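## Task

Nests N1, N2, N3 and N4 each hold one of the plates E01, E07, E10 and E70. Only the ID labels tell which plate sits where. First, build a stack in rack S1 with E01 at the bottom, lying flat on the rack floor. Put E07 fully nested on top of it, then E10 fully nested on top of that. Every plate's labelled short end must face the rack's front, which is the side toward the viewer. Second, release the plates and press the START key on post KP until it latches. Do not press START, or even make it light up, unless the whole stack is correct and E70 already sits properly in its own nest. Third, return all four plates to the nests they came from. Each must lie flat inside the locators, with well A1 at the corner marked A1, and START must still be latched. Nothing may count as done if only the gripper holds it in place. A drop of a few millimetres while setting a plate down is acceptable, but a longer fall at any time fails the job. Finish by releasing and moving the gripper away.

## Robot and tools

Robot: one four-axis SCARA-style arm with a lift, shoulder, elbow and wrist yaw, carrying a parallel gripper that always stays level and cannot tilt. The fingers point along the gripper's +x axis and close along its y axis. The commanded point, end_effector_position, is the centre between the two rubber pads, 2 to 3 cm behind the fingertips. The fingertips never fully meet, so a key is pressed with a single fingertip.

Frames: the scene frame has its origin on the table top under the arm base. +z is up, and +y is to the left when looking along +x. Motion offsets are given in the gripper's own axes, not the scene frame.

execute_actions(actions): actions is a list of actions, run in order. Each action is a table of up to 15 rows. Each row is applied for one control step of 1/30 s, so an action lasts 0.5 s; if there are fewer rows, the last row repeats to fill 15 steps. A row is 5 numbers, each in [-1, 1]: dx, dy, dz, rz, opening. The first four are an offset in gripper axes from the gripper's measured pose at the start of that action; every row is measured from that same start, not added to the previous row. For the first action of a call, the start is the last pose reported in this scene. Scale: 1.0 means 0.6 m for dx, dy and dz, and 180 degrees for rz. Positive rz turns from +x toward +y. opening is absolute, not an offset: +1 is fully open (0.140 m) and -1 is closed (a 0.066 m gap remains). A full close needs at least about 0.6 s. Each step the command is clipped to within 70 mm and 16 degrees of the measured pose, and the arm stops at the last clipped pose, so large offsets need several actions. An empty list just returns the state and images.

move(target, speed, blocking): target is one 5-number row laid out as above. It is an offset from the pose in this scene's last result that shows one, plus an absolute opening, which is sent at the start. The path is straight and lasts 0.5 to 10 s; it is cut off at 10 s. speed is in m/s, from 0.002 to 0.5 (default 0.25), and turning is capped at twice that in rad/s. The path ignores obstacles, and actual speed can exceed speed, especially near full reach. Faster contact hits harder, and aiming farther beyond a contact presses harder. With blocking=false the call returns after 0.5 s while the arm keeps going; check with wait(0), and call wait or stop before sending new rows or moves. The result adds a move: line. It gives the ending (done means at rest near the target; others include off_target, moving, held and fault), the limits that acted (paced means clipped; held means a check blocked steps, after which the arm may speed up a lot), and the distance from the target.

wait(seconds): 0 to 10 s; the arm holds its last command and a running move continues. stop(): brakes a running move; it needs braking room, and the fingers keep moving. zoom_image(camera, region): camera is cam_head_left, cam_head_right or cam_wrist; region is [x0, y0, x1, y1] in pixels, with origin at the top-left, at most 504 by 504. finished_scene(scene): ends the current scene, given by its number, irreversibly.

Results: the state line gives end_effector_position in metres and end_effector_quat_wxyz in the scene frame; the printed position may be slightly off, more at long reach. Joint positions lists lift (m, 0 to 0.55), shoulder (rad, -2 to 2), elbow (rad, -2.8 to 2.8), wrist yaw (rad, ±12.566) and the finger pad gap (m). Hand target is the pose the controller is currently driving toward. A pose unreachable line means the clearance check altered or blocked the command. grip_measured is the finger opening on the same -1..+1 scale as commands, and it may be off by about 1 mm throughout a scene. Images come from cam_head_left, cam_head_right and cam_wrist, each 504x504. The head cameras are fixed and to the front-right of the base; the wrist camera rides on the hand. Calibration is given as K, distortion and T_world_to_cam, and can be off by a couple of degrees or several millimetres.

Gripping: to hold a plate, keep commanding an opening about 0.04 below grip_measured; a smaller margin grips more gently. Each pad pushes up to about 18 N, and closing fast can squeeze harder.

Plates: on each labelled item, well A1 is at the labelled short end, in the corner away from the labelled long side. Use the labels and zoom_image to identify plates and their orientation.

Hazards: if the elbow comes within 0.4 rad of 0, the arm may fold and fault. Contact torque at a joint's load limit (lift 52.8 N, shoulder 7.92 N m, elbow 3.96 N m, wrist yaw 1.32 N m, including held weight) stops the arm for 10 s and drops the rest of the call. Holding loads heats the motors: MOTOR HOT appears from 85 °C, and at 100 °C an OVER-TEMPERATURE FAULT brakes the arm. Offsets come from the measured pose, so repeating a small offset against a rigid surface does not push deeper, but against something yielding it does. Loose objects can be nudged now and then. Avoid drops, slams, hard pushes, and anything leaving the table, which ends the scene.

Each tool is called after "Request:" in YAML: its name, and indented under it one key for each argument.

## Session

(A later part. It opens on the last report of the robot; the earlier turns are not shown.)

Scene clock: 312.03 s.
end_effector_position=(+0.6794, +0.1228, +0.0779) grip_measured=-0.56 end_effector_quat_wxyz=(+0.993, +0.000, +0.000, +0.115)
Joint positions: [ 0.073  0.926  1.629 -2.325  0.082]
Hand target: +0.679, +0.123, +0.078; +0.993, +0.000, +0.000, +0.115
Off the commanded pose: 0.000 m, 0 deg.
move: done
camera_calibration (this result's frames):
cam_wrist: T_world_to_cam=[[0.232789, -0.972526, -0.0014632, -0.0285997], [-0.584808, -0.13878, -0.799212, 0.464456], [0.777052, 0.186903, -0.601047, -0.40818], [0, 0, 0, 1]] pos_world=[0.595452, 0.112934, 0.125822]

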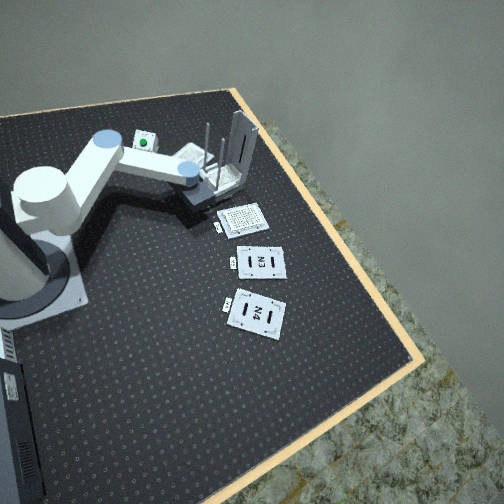

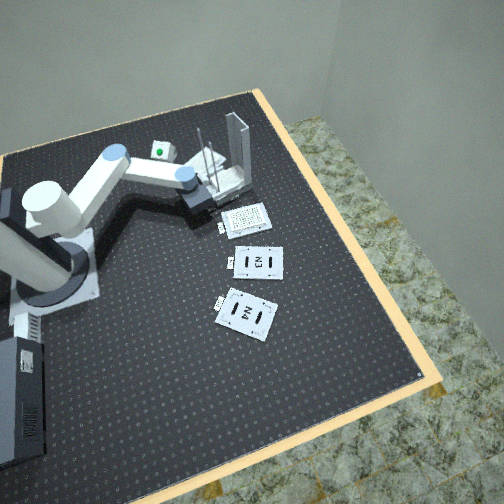

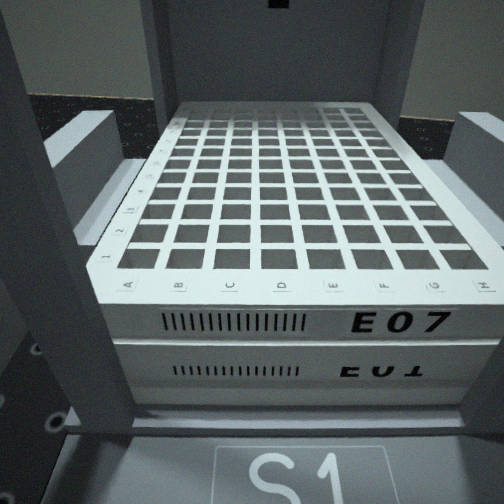

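Request:
move:
  target: [0, 0, -0.0017, 0, -0.605]
  speed: 0.005

Request:
zoom_image:
  camera: "cam_wrist"
  region: [100, 290, 352, 450]

Scene clock: 315.63 s.
end_effector_position=(+0.6794, +0.1228, +0.0775) grip_measured=-0.56 end_effector_quat_wxyz=(+0.993, +0.000, +0.000, +0.115)
Joint positions: [ 0.072  0.926  1.628 -2.325  0.082]
Hand target: +0.679, +0.123, +0.077; +0.993, +0.000, +0.000, +0.115
Off the commanded pose: 0.001 m, 0 deg.
move: done
camera_calibration (this result's frames):
cam_wrist: T_world_to_cam=[[0.232809, -0.972521, -0.0014632, -0.028614], [-0.584805, -0.138792, -0.799212, 0.464087], [0.777048, 0.186919, -0.601047, -0.40844], [0, 0, 0, 1]] pos_world=[0.595439, 0.112929, 0.12537]

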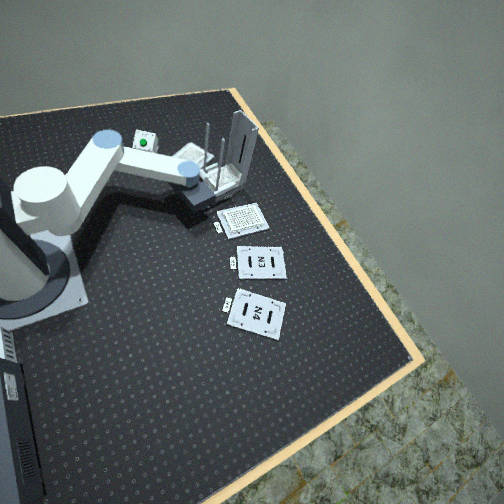

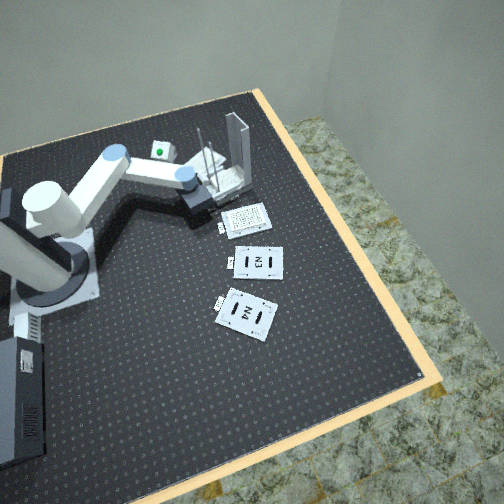

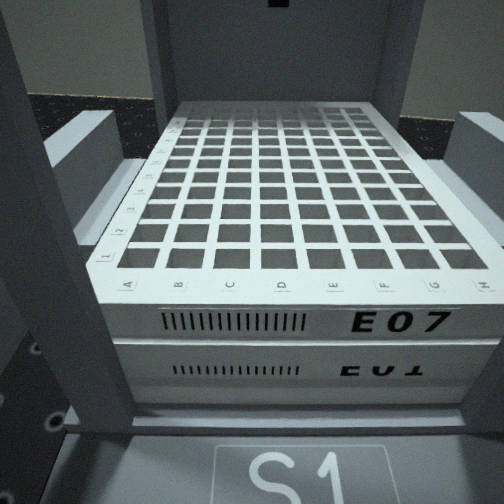

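Region (100, 290, 352, 450) of cam_wrist's 504x504 image, scaled by 2.000, with more detail than that image has; it fills the top 320 rows of this view, and the rest is white.

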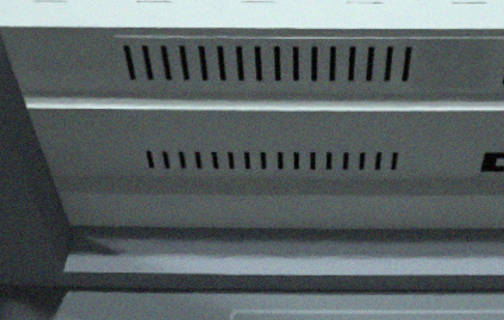

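Request:
execute_actions:
  actions:
    - [[0,0,0.0005,0,-0.58],[0,0,0.0005,0,-0.56],[0,0,0.0005,0,-0.55],[0,0,0.0005,0,-0.54],[0,0,0.0005,0,-0.53],[0,0,0.0005,0,-0.52],[0,0,0.0005,0,-0.50],[0,0,0.0005,0,-0.46],[0,0,0.0005,0,-0.3],[0,0,0.0005,0,-0.1],[0,0,0.0005,0,0.19]]

Request:
move:
  target: [-0.17, 0, 0.0, 0, 0.19]
  speed: 0.15

Scene clock: 319.23 s.
end_effector_position=(+0.6794, +0.1228, +0.0778) grip_measured=+0.19 end_effector_quat_wxyz=(+0.993, +0.000, +0.000, +0.115)
Joint positions: [ 0.073  0.926  1.628 -2.325  0.11 ]
Hand target: +0.679, +0.123, +0.078; +0.993, +0.000, +0.000, +0.115
Off the commanded pose: 0.000 m, 0 deg.
camera_calibration (this result's frames):
cam_wrist: T_world_to_cam=[[0.232811, -0.972521, -0.0014632, -0.0286145], [-0.584804, -0.138793, -0.799212, 0.464372], [0.777048, 0.186921, -0.601047, -0.408224], [0, 0, 0, 1]] pos_world=[0.595439, 0.112929, 0.125728]

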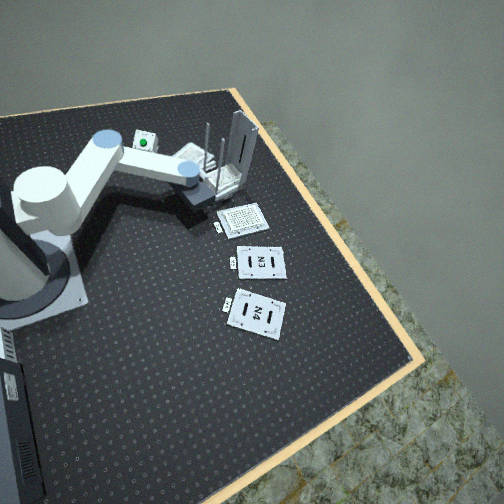

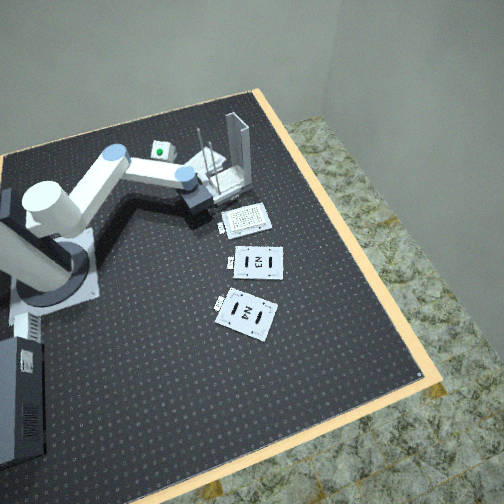

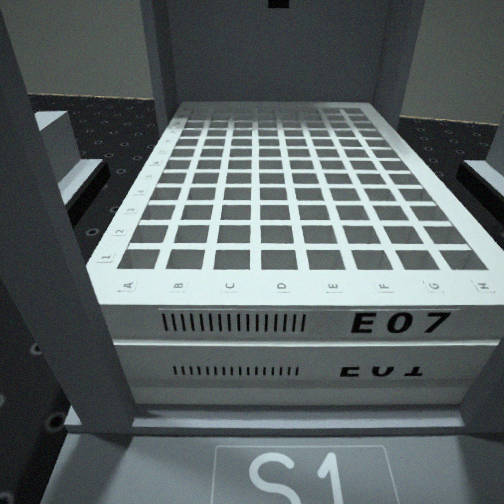

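Scene clock: 320.23 s.
end_effector_position=(+0.5800, +0.0995, +0.0778) grip_measured=+0.19 end_effector_quat_wxyz=(+0.993, +0.000, +0.000, +0.114)
Joint positions: [ 0.073  1.138  1.114 -2.023  0.11 ]
Hand target: +0.580, +0.100, +0.078; +0.993, +0.000, +0.000, +0.115
Off the commanded pose: 0.000 m, 0 deg.
move: done
camera_calibration (this result's frames):
cam_wrist: T_world_to_cam=[[0.232446, -0.972608, -0.0014632, -0.027926], [-0.584856, -0.138574, -0.799212, 0.403028], [0.777118, 0.186629, -0.601047, -0.326657], [0, 0, 0, 1]] pos_world=[0.496055, 0.0896517, 0.125728]

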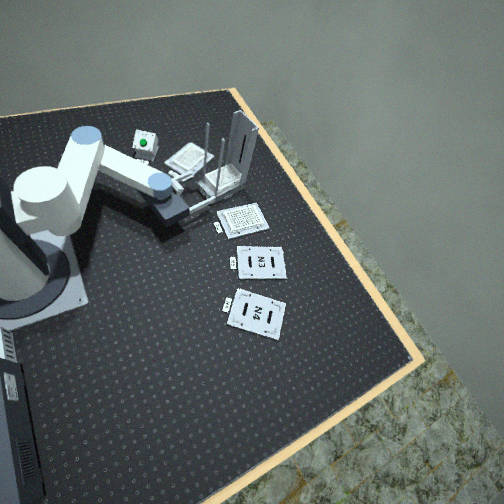

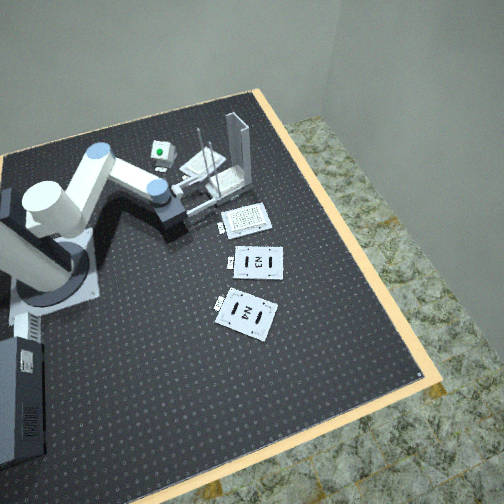

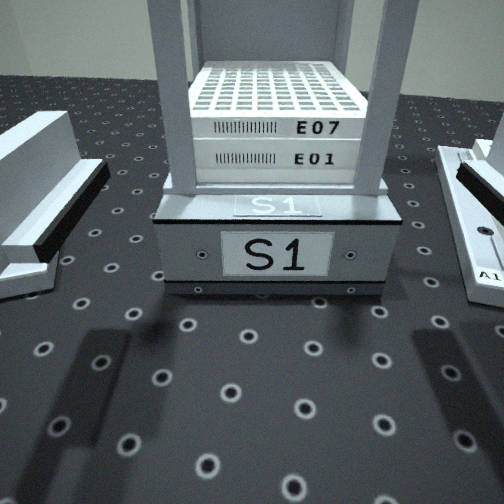

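Request:
move:
  target: [-0.0428, -0.2202, -0.013, -0.0919, 0.19]
  speed: 0.25

Request:
move:
  target: [0.1635, 0.001, 0, 0, 0.19]
  speed: 0.2

Request:
zoom_image:
  camera: "cam_wrist"
  region: [80, 370, 206, 480]

Request:
zoom_image:
  camera: "cam_wrist"
  region: [378, 370, 504, 480]

Request:
zoom_image:
  camera: "cam_wrist"
  region: [150, 160, 402, 240]

Scene clock: 329.50 s.
end_effector_position=(+0.5850, -0.0351, +0.0701) grip_measured=+0.19 end_effector_quat_wxyz=(+1.000, +0.000, +0.000, -0.030)
Joint positions: [ 0.065  0.801  1.089 -1.951  0.11 ]
Hand target: +0.585, -0.035, +0.070; +1.000, +0.000, +0.000, -0.030
Off the commanded pose: 0.000 m, 0 deg.
move: done
camera_calibration (this result's frames):
cam_wrist: T_world_to_cam=[[-0.0544857, -0.998513, -0.0014632, 0.00697102], [-0.600091, 0.0339162, -0.799212, 0.396065], [0.798074, -0.0426676, -0.601047, -0.330407], [0, 0, 0, 1]] pos_world=[0.501744, -0.02057, 0.11796]

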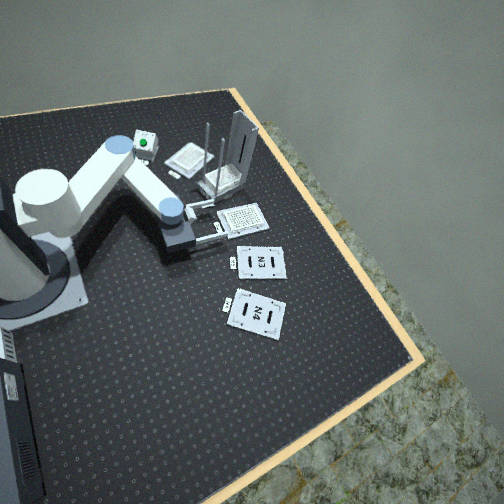

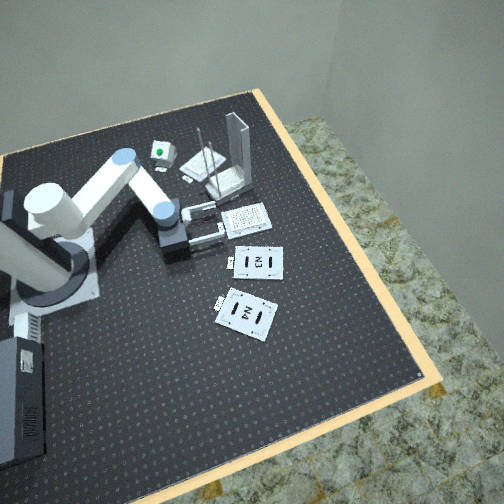

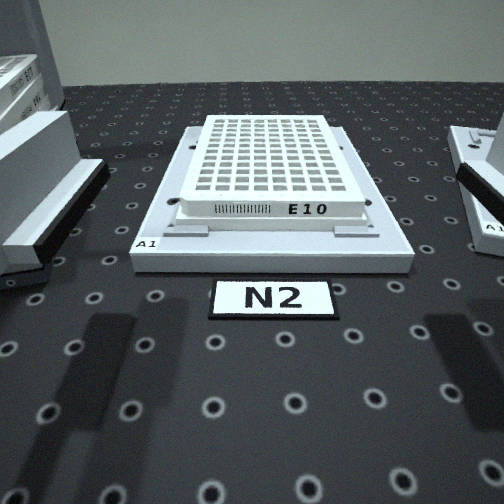

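Scene clock: 330.37 s.
end_effector_position=(+0.6830, -0.0403, +0.0701) grip_measured=+0.19 end_effector_quat_wxyz=(+1.000, +0.000, +0.000, -0.030)
Joint positions: [ 0.065  0.62   1.576 -2.255  0.11 ]
Hand target: +0.683, -0.040, +0.070; +1.000, +0.000, +0.000, -0.030
Off the commanded pose: 0.000 m, 0 deg.
move: done
camera_calibration (this result's frames):
cam_wrist: T_world_to_cam=[[-0.0541457, -0.998532, -0.0014632, 0.0068703], [-0.600103, 0.0337119, -0.799212, 0.455067], [0.798088, -0.0423958, -0.601047, -0.408859], [0, 0, 0, 1]] pos_world=[0.599764, -0.0258148, 0.117962]

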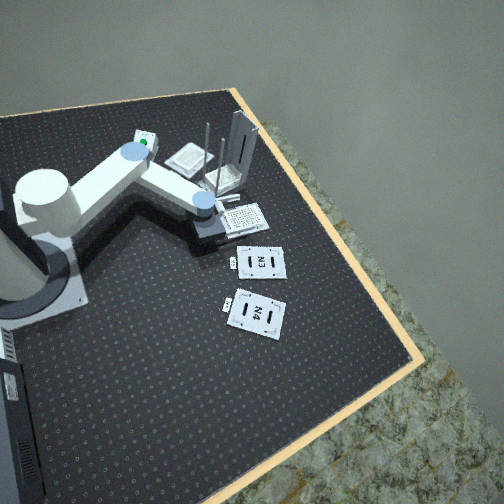

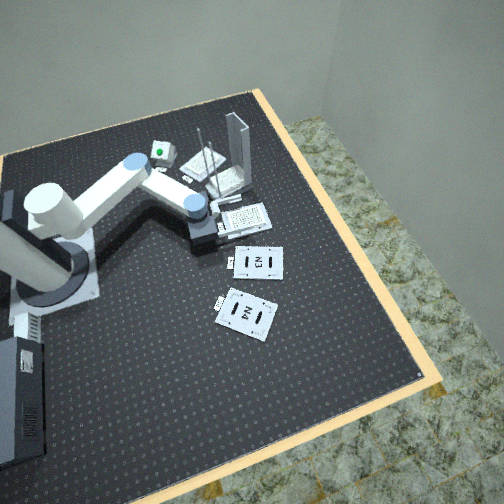

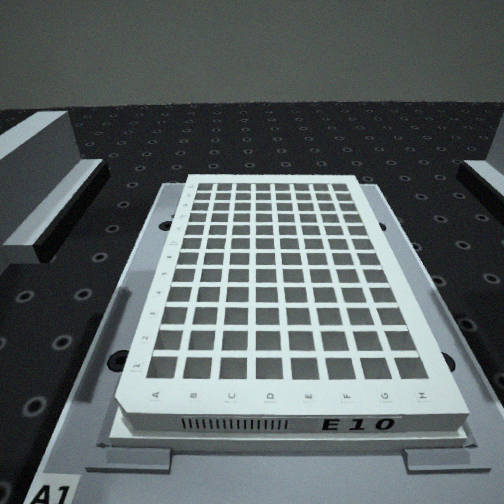

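Region (80, 370, 206, 480) of cam_wrist's 504x504 image, scaled by 4.000, with more detail than that image has; it fills the top 440 rows of this view, and the rest is white.

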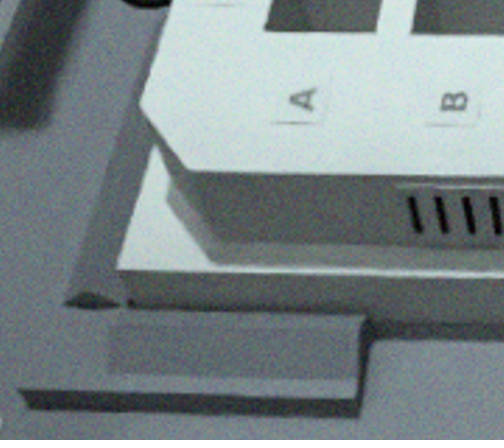

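Region (378, 370, 504, 480) of cam_wrist's 504x504 image, scaled by 4.000, with more detail than that image has; it fills the top 440 rows of this view, and the rest is white.

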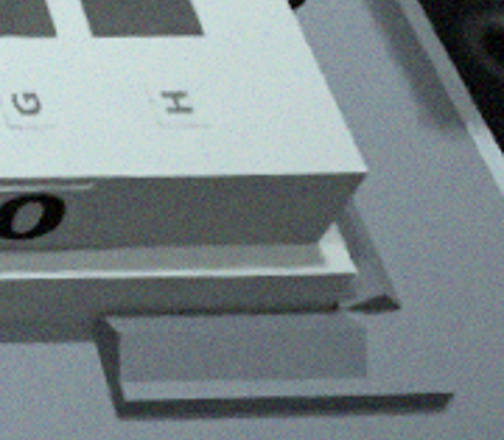

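Region (150, 160, 402, 240) of cam_wrist's 504x504 image, scaled by 2.000, with more detail than that image has; it fills the top 160 rows of this view, and the rest is white.

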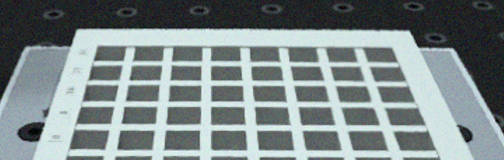

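Request:
move:
  target: [0.0004, 0.0015, -0.0585, 0, 0.19]
  speed: 0.06

Request:
execute_actions:
  actions:
    - [[0,0,0,0,-0.46]]
    - [[0,0,0,0,-0.48],[0,0,0,0,-0.49],[0,0,0,0,-0.50],[0,0,0,0,-0.51],[0,0,0,0,-0.52],[0,0,0,0,-0.53],[0,0,0,0,-0.54],[0,0,0,0,-0.55],[0,0,0,0,-0.56],[0,0,0,0,-0.57],[0,0,0,0,-0.58],[0,0,0,0,-0.59],[0,0,0,0,-0.605]]

Scene clock: 337.67 s.
end_effector_position=(+0.6833, -0.0395, +0.0349) grip_measured=+0.19 end_effector_quat_wxyz=(+1.000, +0.000, +0.000, -0.030)
Joint positions: [ 0.03   0.622  1.577 -2.258  0.11 ]
Hand target: +0.683, -0.039, +0.035; +1.000, +0.000, +0.000, -0.030
Off the commanded pose: 0.000 m, 0 deg.
move: done
camera_calibration (this result's frames):
cam_wrist: T_world_to_cam=[[-0.0541716, -0.998531, -0.0014632, 0.0076504], [-0.600102, 0.0337274, -0.799212, 0.427092], [0.798087, -0.0424165, -0.601047, -0.430159], [0, 0, 0, 1]] pos_world=[0.600017, -0.0250114, 0.0828028]

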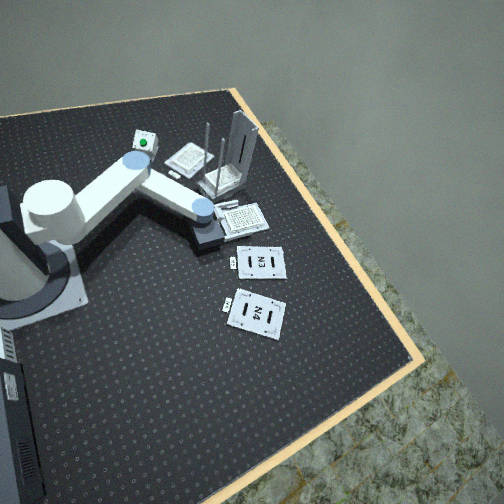

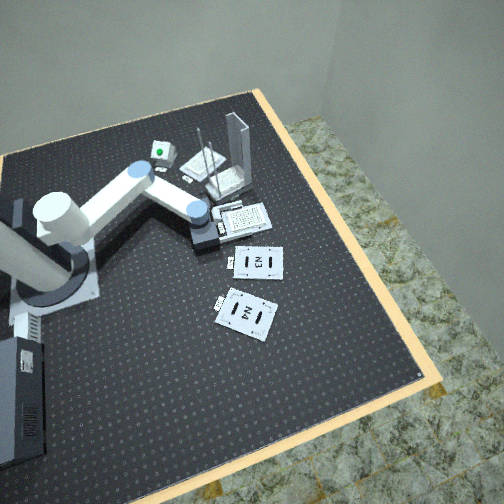

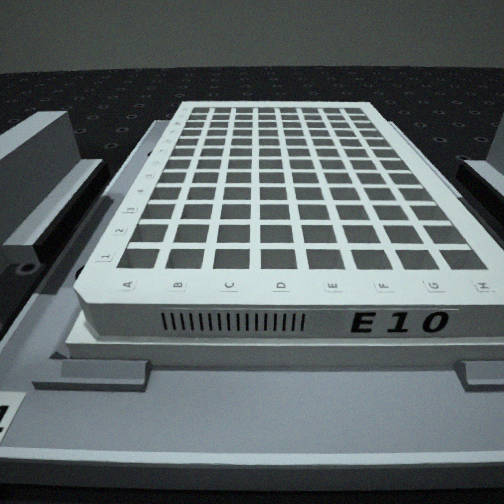

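Scene clock: 338.67 s.
end_effector_position=(+0.6833, -0.0395, +0.0349) grip_measured=-0.56 end_effector_quat_wxyz=(+1.000, +0.000, +0.000, -0.030)
Joint positions: [ 0.03   0.622  1.577 -2.258  0.082]
Hand target: +0.683, -0.039, +0.035; +1.000, +0.000, +0.000, -0.030
Off the commanded pose: 0.000 m, 0 deg.
camera_calibration (this result's frames):
cam_wrist: T_world_to_cam=[[-0.0541866, -0.99853, -0.0014632, 0.00765475], [-0.600101, 0.0337365, -0.799212, 0.427092], [0.798087, -0.0424286, -0.601047, -0.430158], [0, 0, 0, 1]] pos_world=[0.600017, -0.0250161, 0.0828028]

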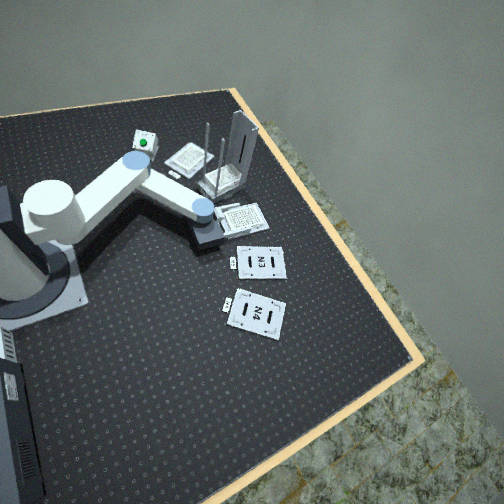

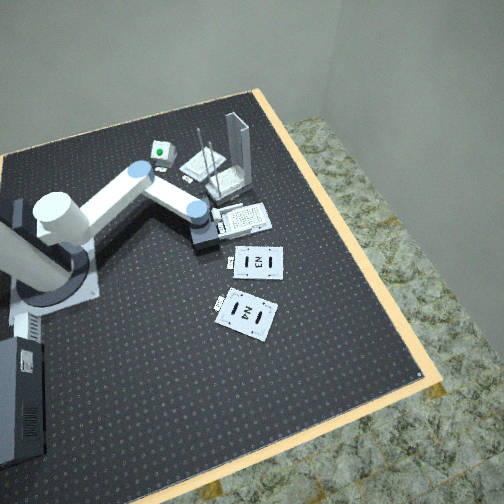

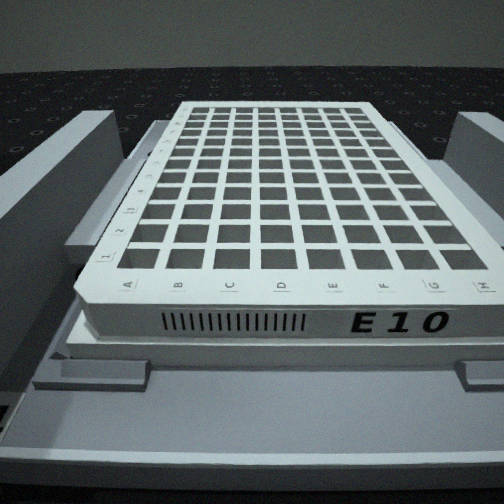

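Request:
move:
  target: [0, 0, 0.04, 0, -0.605]
  speed: 0.05

Request:
move:
  target: [0, 0, 0.46, 0, -0.605]
  speed: 0.3

Scene clock: 341.47 s.
end_effector_position=(+0.6833, -0.0395, +0.0590) grip_measured=-0.56 end_effector_quat_wxyz=(+1.000, +0.000, +0.000, -0.030)
Joint positions: [ 0.054  0.622  1.577 -2.258  0.082]
Hand target: +0.683, -0.039, +0.059; +1.000, +0.000, +0.000, -0.030
Off the commanded pose: 0.000 m, 0 deg.
move: done
camera_calibration (this result's frames):
cam_wrist: T_world_to_cam=[[-0.0541708, -0.998531, -0.0014632, 0.00768373], [-0.600102, 0.033727, -0.799212, 0.446312], [0.798087, -0.0424159, -0.601047, -0.415708], [0, 0, 0, 1]] pos_world=[0.60002, -0.0250129, 0.106849]

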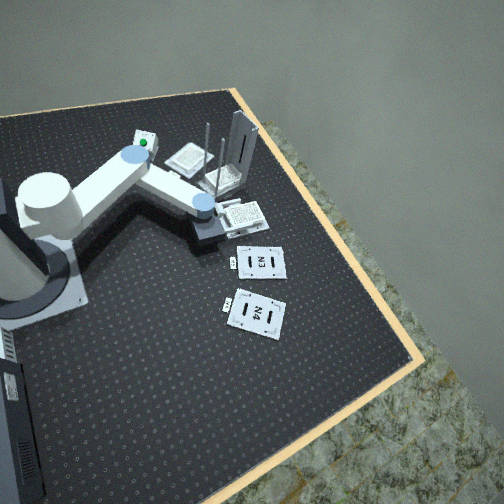

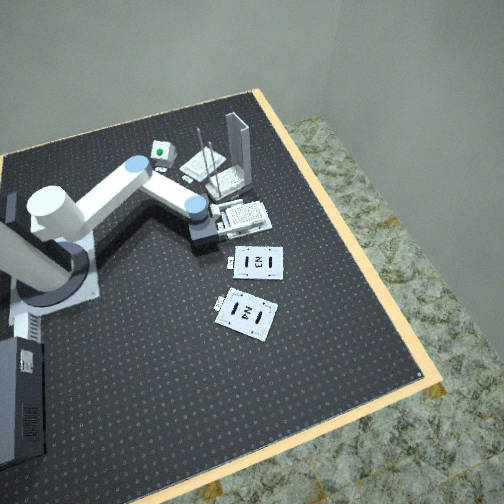

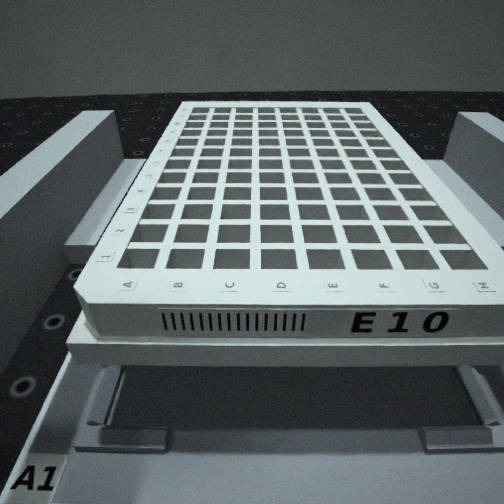

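Scene clock: 342.87 s.
end_effector_position=(+0.6833, -0.0395, +0.3350) grip_measured=-0.56 end_effector_quat_wxyz=(+1.000, +0.000, +0.000, -0.030)
Joint positions: [ 0.33   0.622  1.577 -2.258  0.082]
Hand target: +0.683, -0.039, +0.335; +1.000, +0.000, +0.000, -0.030
Off the commanded pose: 0.000 m, 0 deg.
move: done
camera_calibration (this result's frames):
cam_wrist: T_world_to_cam=[[-0.0541235, -0.998533, -0.0014632, 0.00806587], [-0.600103, 0.0336986, -0.799212, 0.666937], [0.798089, -0.0423781, -0.601047, -0.249799], [0, 0, 0, 1]] pos_world=[0.60003, -0.0250068, 0.382895]

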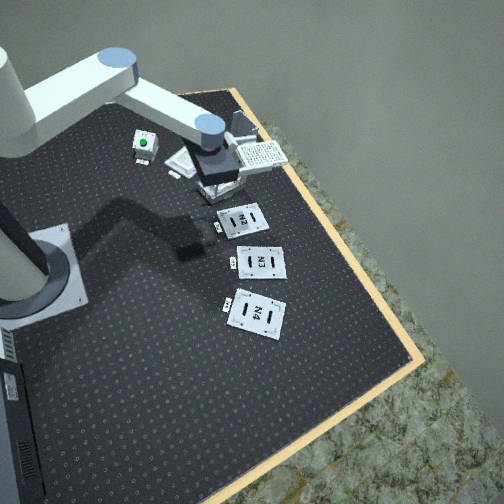

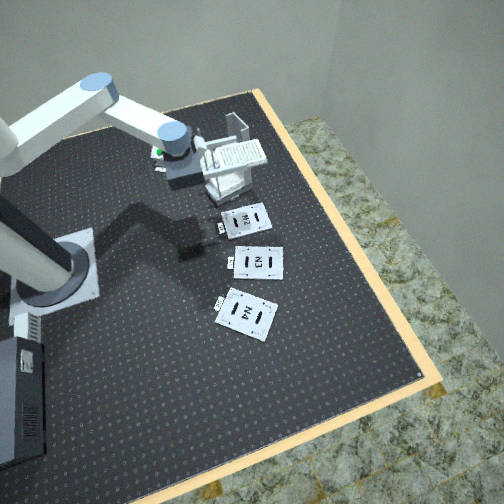

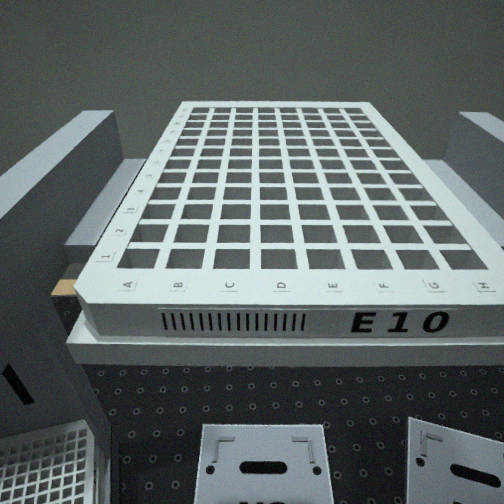

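Request:
move:
  target: [-0.0225, 0.2693, -0.0167, 0.0918, -0.605]
  speed: 0.2

Request:
zoom_image:
  camera: "cam_wrist"
  region: [50, 330, 176, 440]

Request:
zoom_image:
  camera: "cam_wrist"
  region: [378, 330, 504, 440]

Scene clock: 349.53 s.
end_effector_position=(+0.6794, +0.1228, +0.3250) grip_measured=-0.56 end_effector_quat_wxyz=(+0.993, +0.000, +0.000, +0.114)
Joint positions: [ 0.32   0.926  1.628 -2.325  0.082]
Hand target: +0.679, +0.123, +0.325; +0.993, +0.000, +0.000, +0.114
Off the commanded pose: 0.000 m, 0 deg.
move: done
camera_calibration (this result's frames):
cam_wrist: T_world_to_cam=[[0.232773, -0.97253, -0.0014632, -0.028245], [-0.58481, -0.138771, -0.799212, 0.661887], [0.777055, 0.186891, -0.601047, -0.259666], [0, 0, 0, 1]] pos_world=[0.595427, 0.11291, 0.372876]

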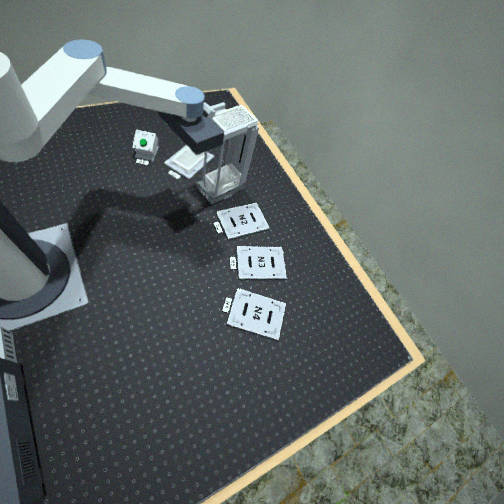

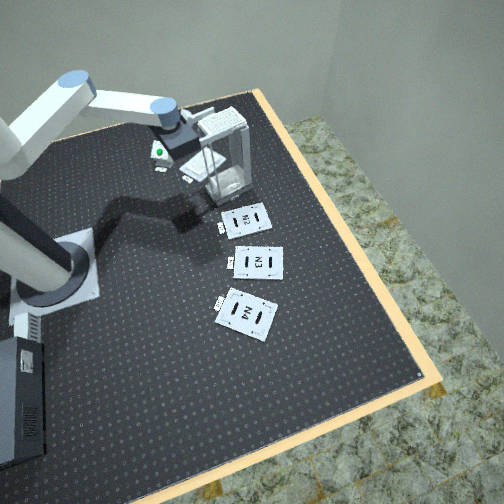

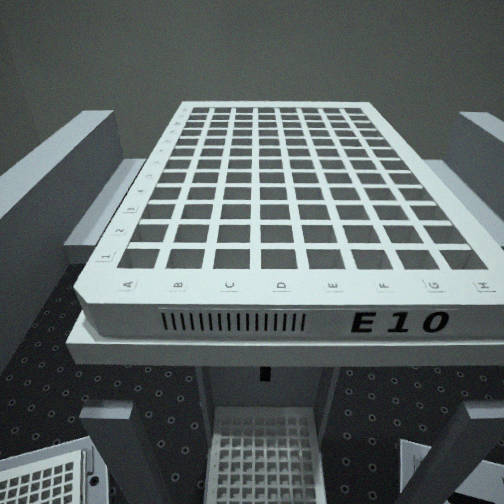

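Region (50, 330, 176, 440) of cam_wrist's 504x504 image, scaled by 4.000, with more detail than that image has; it fills the top 440 rows of this view, and the rest is white.

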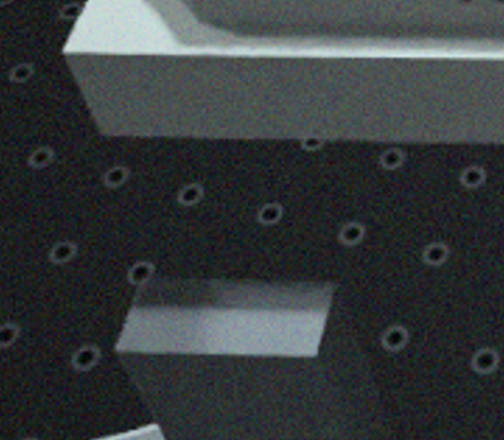

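Region (378, 330, 504, 440) of cam_wrist's 504x504 image, scaled by 4.000, with more detail than that image has; it fills the top 440 rows of this view, and the rest is white.

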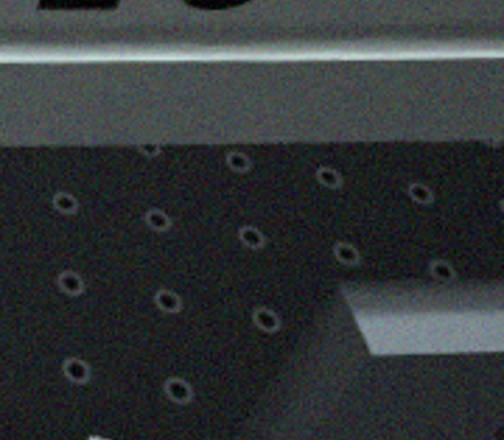

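Request:
move:
  target: [0, 0, -0.05, 0, -0.605]
  speed: 0.05

Request:
move:
  target: [0, 0, -0.328, 0, -0.605]
  speed: 0.13

Request:
move:
  target: [0, 0, -0.0125, 0, -0.605]
  speed: 0.01

Scene clock: 353.80 s.
end_effector_position=(+0.6794, +0.1227, +0.2949) grip_measured=-0.56 end_effector_quat_wxyz=(+0.993, +0.000, +0.000, +0.114)
Joint positions: [ 0.29   0.926  1.628 -2.325  0.082]
Hand target: +0.679, +0.123, +0.295; +0.993, +0.000, +0.000, +0.114
Off the commanded pose: 0.000 m, 0 deg.
move: done
camera_calibration (this result's frames):
cam_wrist: T_world_to_cam=[[0.232639, -0.972562, -0.0014632, -0.0282443], [-0.584829, -0.13869, -0.799212, 0.637845], [0.777081, 0.186784, -0.601047, -0.277733], [0, 0, 0, 1]] pos_world=[0.595421, 0.112869, 0.342802]

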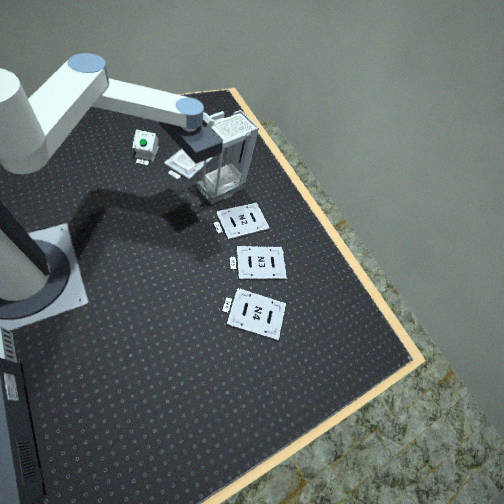

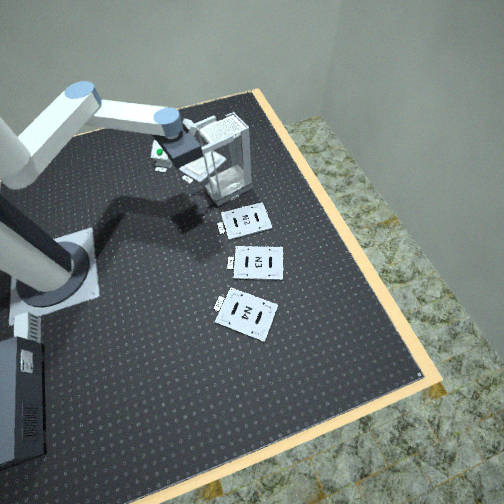

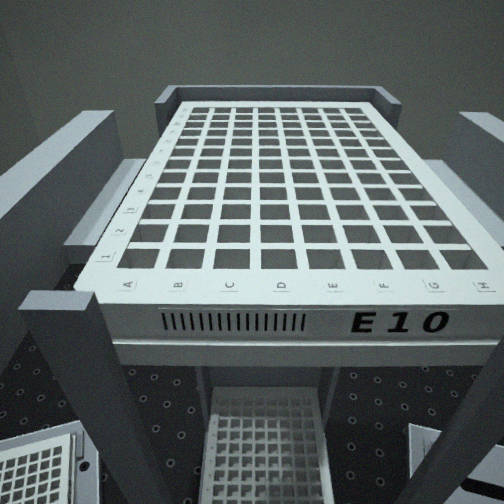

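Scene clock: 355.63 s.
end_effector_position=(+0.6794, +0.1227, +0.0980) grip_measured=-0.56 end_effector_quat_wxyz=(+0.993, +0.000, +0.000, +0.114)
Joint positions: [ 0.093  0.926  1.628 -2.325  0.082]
Hand target: +0.679, +0.123, +0.098; +0.993, +0.000, +0.000, +0.114
Off the commanded pose: 0.000 m, 0 deg.
move: done
camera_calibration (this result's frames):
cam_wrist: T_world_to_cam=[[0.232568, -0.972579, -0.0014632, -0.0285043], [-0.584839, -0.138647, -0.799212, 0.480496], [0.777094, 0.186727, -0.601047, -0.396055], [0, 0, 0, 1]] pos_world=[0.595414, 0.112851, 0.145929]

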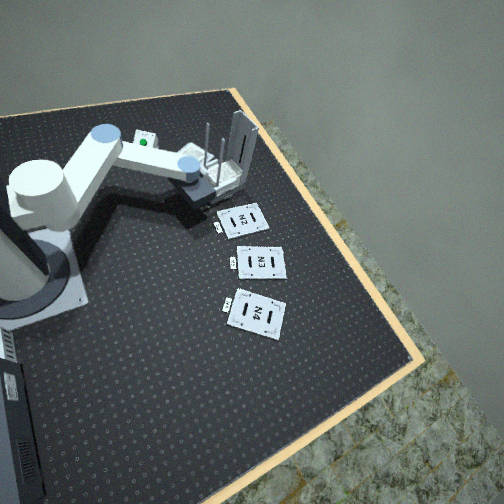

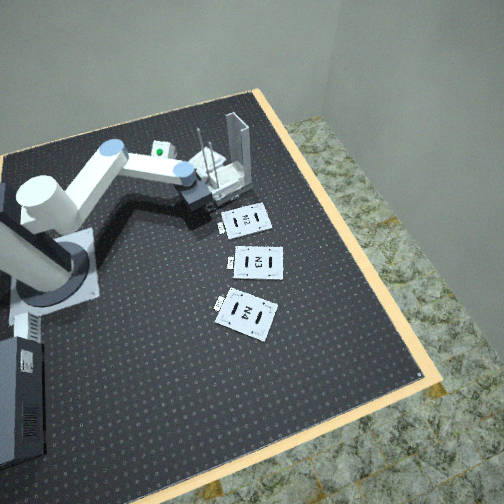

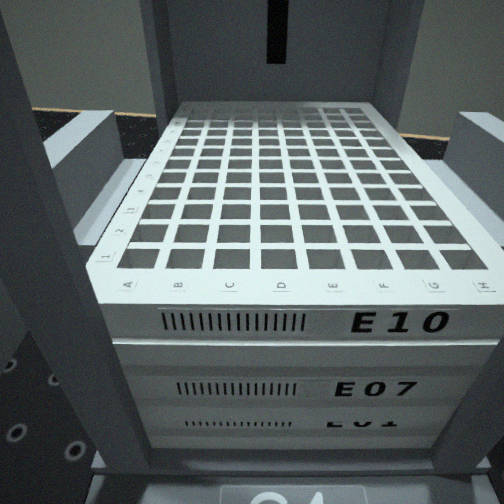

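Scene clock: 356.60 s.
end_effector_position=(+0.6794, +0.1227, +0.0906) grip_measured=-0.56 end_effector_quat_wxyz=(+0.993, +0.000, +0.000, +0.114)
Joint positions: [ 0.086  0.926  1.628 -2.325  0.082]
Hand target: +0.679, +0.123, +0.091; +0.993, +0.000, +0.000, +0.114
Off the commanded pose: 0.000 m, 0 deg.
move: done
camera_calibration (this result's frames):
cam_wrist: T_world_to_cam=[[0.232571, -0.972578, -0.0014632, -0.0285189], [-0.584839, -0.138649, -0.799212, 0.474572], [0.777094, 0.18673, -0.601047, -0.400507], [0, 0, 0, 1]] pos_world=[0.595412, 0.112849, 0.138518]

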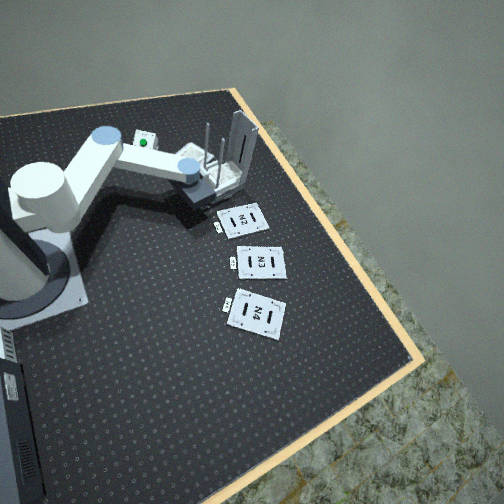

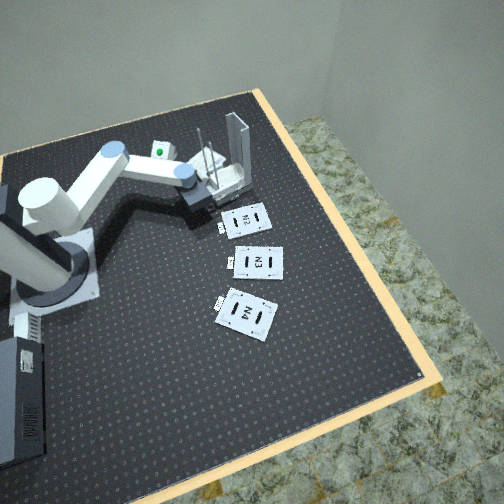

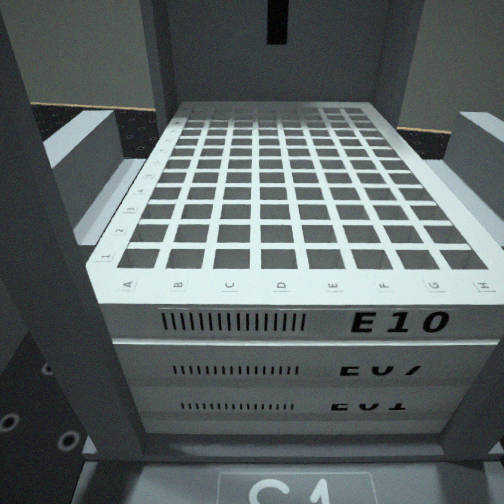

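Request:
execute_actions:
  actions:
    - [[0,0,0.0003,0,-0.58],[0,0,0.0003,0,-0.56],[0,0,0.0003,0,-0.55],[0,0,0.0003,0,-0.54],[0,0,0.0003,0,-0.53],[0,0,0.0003,0,-0.52],[0,0,0.0003,0,-0.50],[0,0,0.0003,0,-0.46],[0,0,0.0003,0,-0.3],[0,0,0.0003,0,-0.1],[0,0,0.0003,0,0.19]]

Request:
move:
  target: [-0.17, 0, 0.0, 0, 0.19]
  speed: 0.15

Request:
zoom_image:
  camera: "cam_wrist"
  region: [140, 40, 420, 240]

Scene clock: 360.27 s.
end_effector_position=(+0.6794, +0.1227, +0.0908) grip_measured=+0.19 end_effector_quat_wxyz=(+0.993, +0.000, +0.000, +0.114)
Joint positions: [ 0.086  0.926  1.628 -2.325  0.11 ]
Hand target: +0.679, +0.123, +0.091; +0.993, +0.000, +0.000, +0.114
Off the commanded pose: 0.000 m, 0 deg.
camera_calibration (this result's frames):
cam_wrist: T_world_to_cam=[[0.23257, -0.972579, -0.0014632, -0.0285178], [-0.584839, -0.138648, -0.799212, 0.47472], [0.777094, 0.186728, -0.601047, -0.400396], [0, 0, 0, 1]] pos_world=[0.595412, 0.112849, 0.138703]

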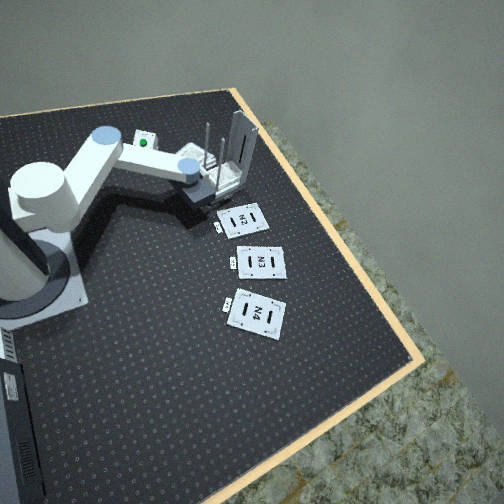

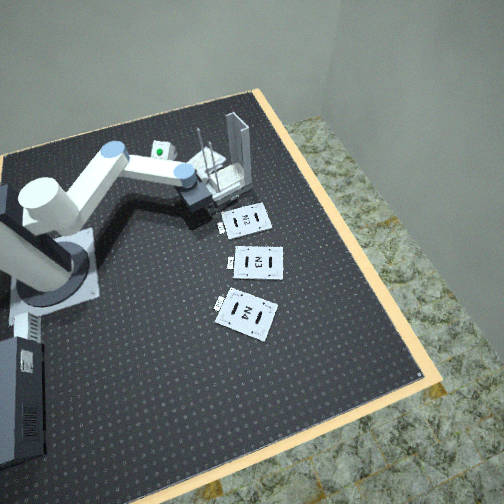

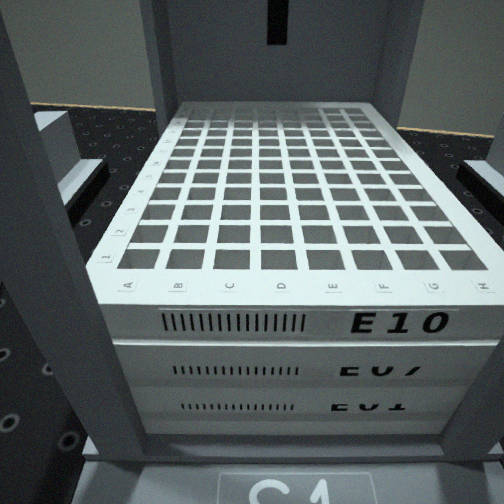

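Scene clock: 361.27 s.
end_effector_position=(+0.5800, +0.0994, +0.0908) grip_measured=+0.19 end_effector_quat_wxyz=(+0.993, +0.000, +0.000, +0.114)
Joint positions: [ 0.086  1.138  1.114 -2.023  0.11 ]
Hand target: +0.580, +0.099, +0.091; +0.993, +0.000, +0.000, +0.114
Off the commanded pose: 0.000 m, 0 deg.
move: done
camera_calibration (this result's frames):
cam_wrist: T_world_to_cam=[[0.232208, -0.972665, -0.0014632, -0.027831], [-0.58489, -0.138431, -0.799212, 0.413375], [0.777163, 0.18644, -0.601047, -0.318828], [0, 0, 0, 1]] pos_world=[0.496023, 0.0895958, 0.138703]

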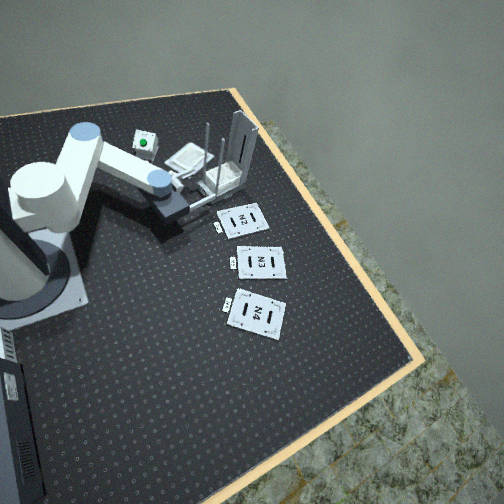

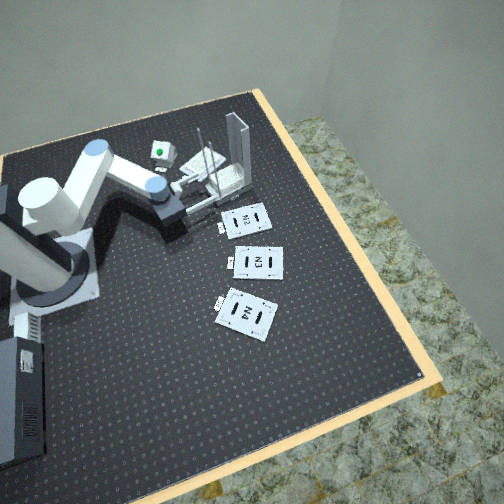

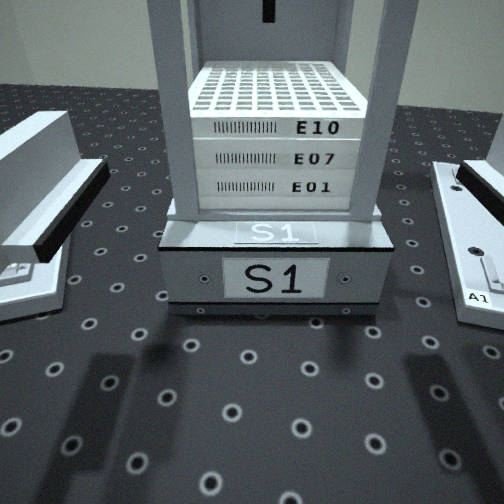

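Region (140, 40, 420, 240) of cam_wrist's 504x504 image, scaled by 1.800, with more detail than that image has; it fills the top 360 rows of this view, and the rest is white.

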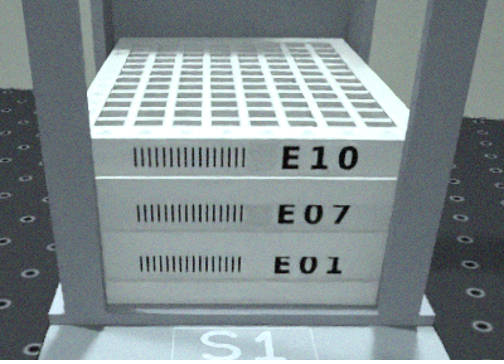

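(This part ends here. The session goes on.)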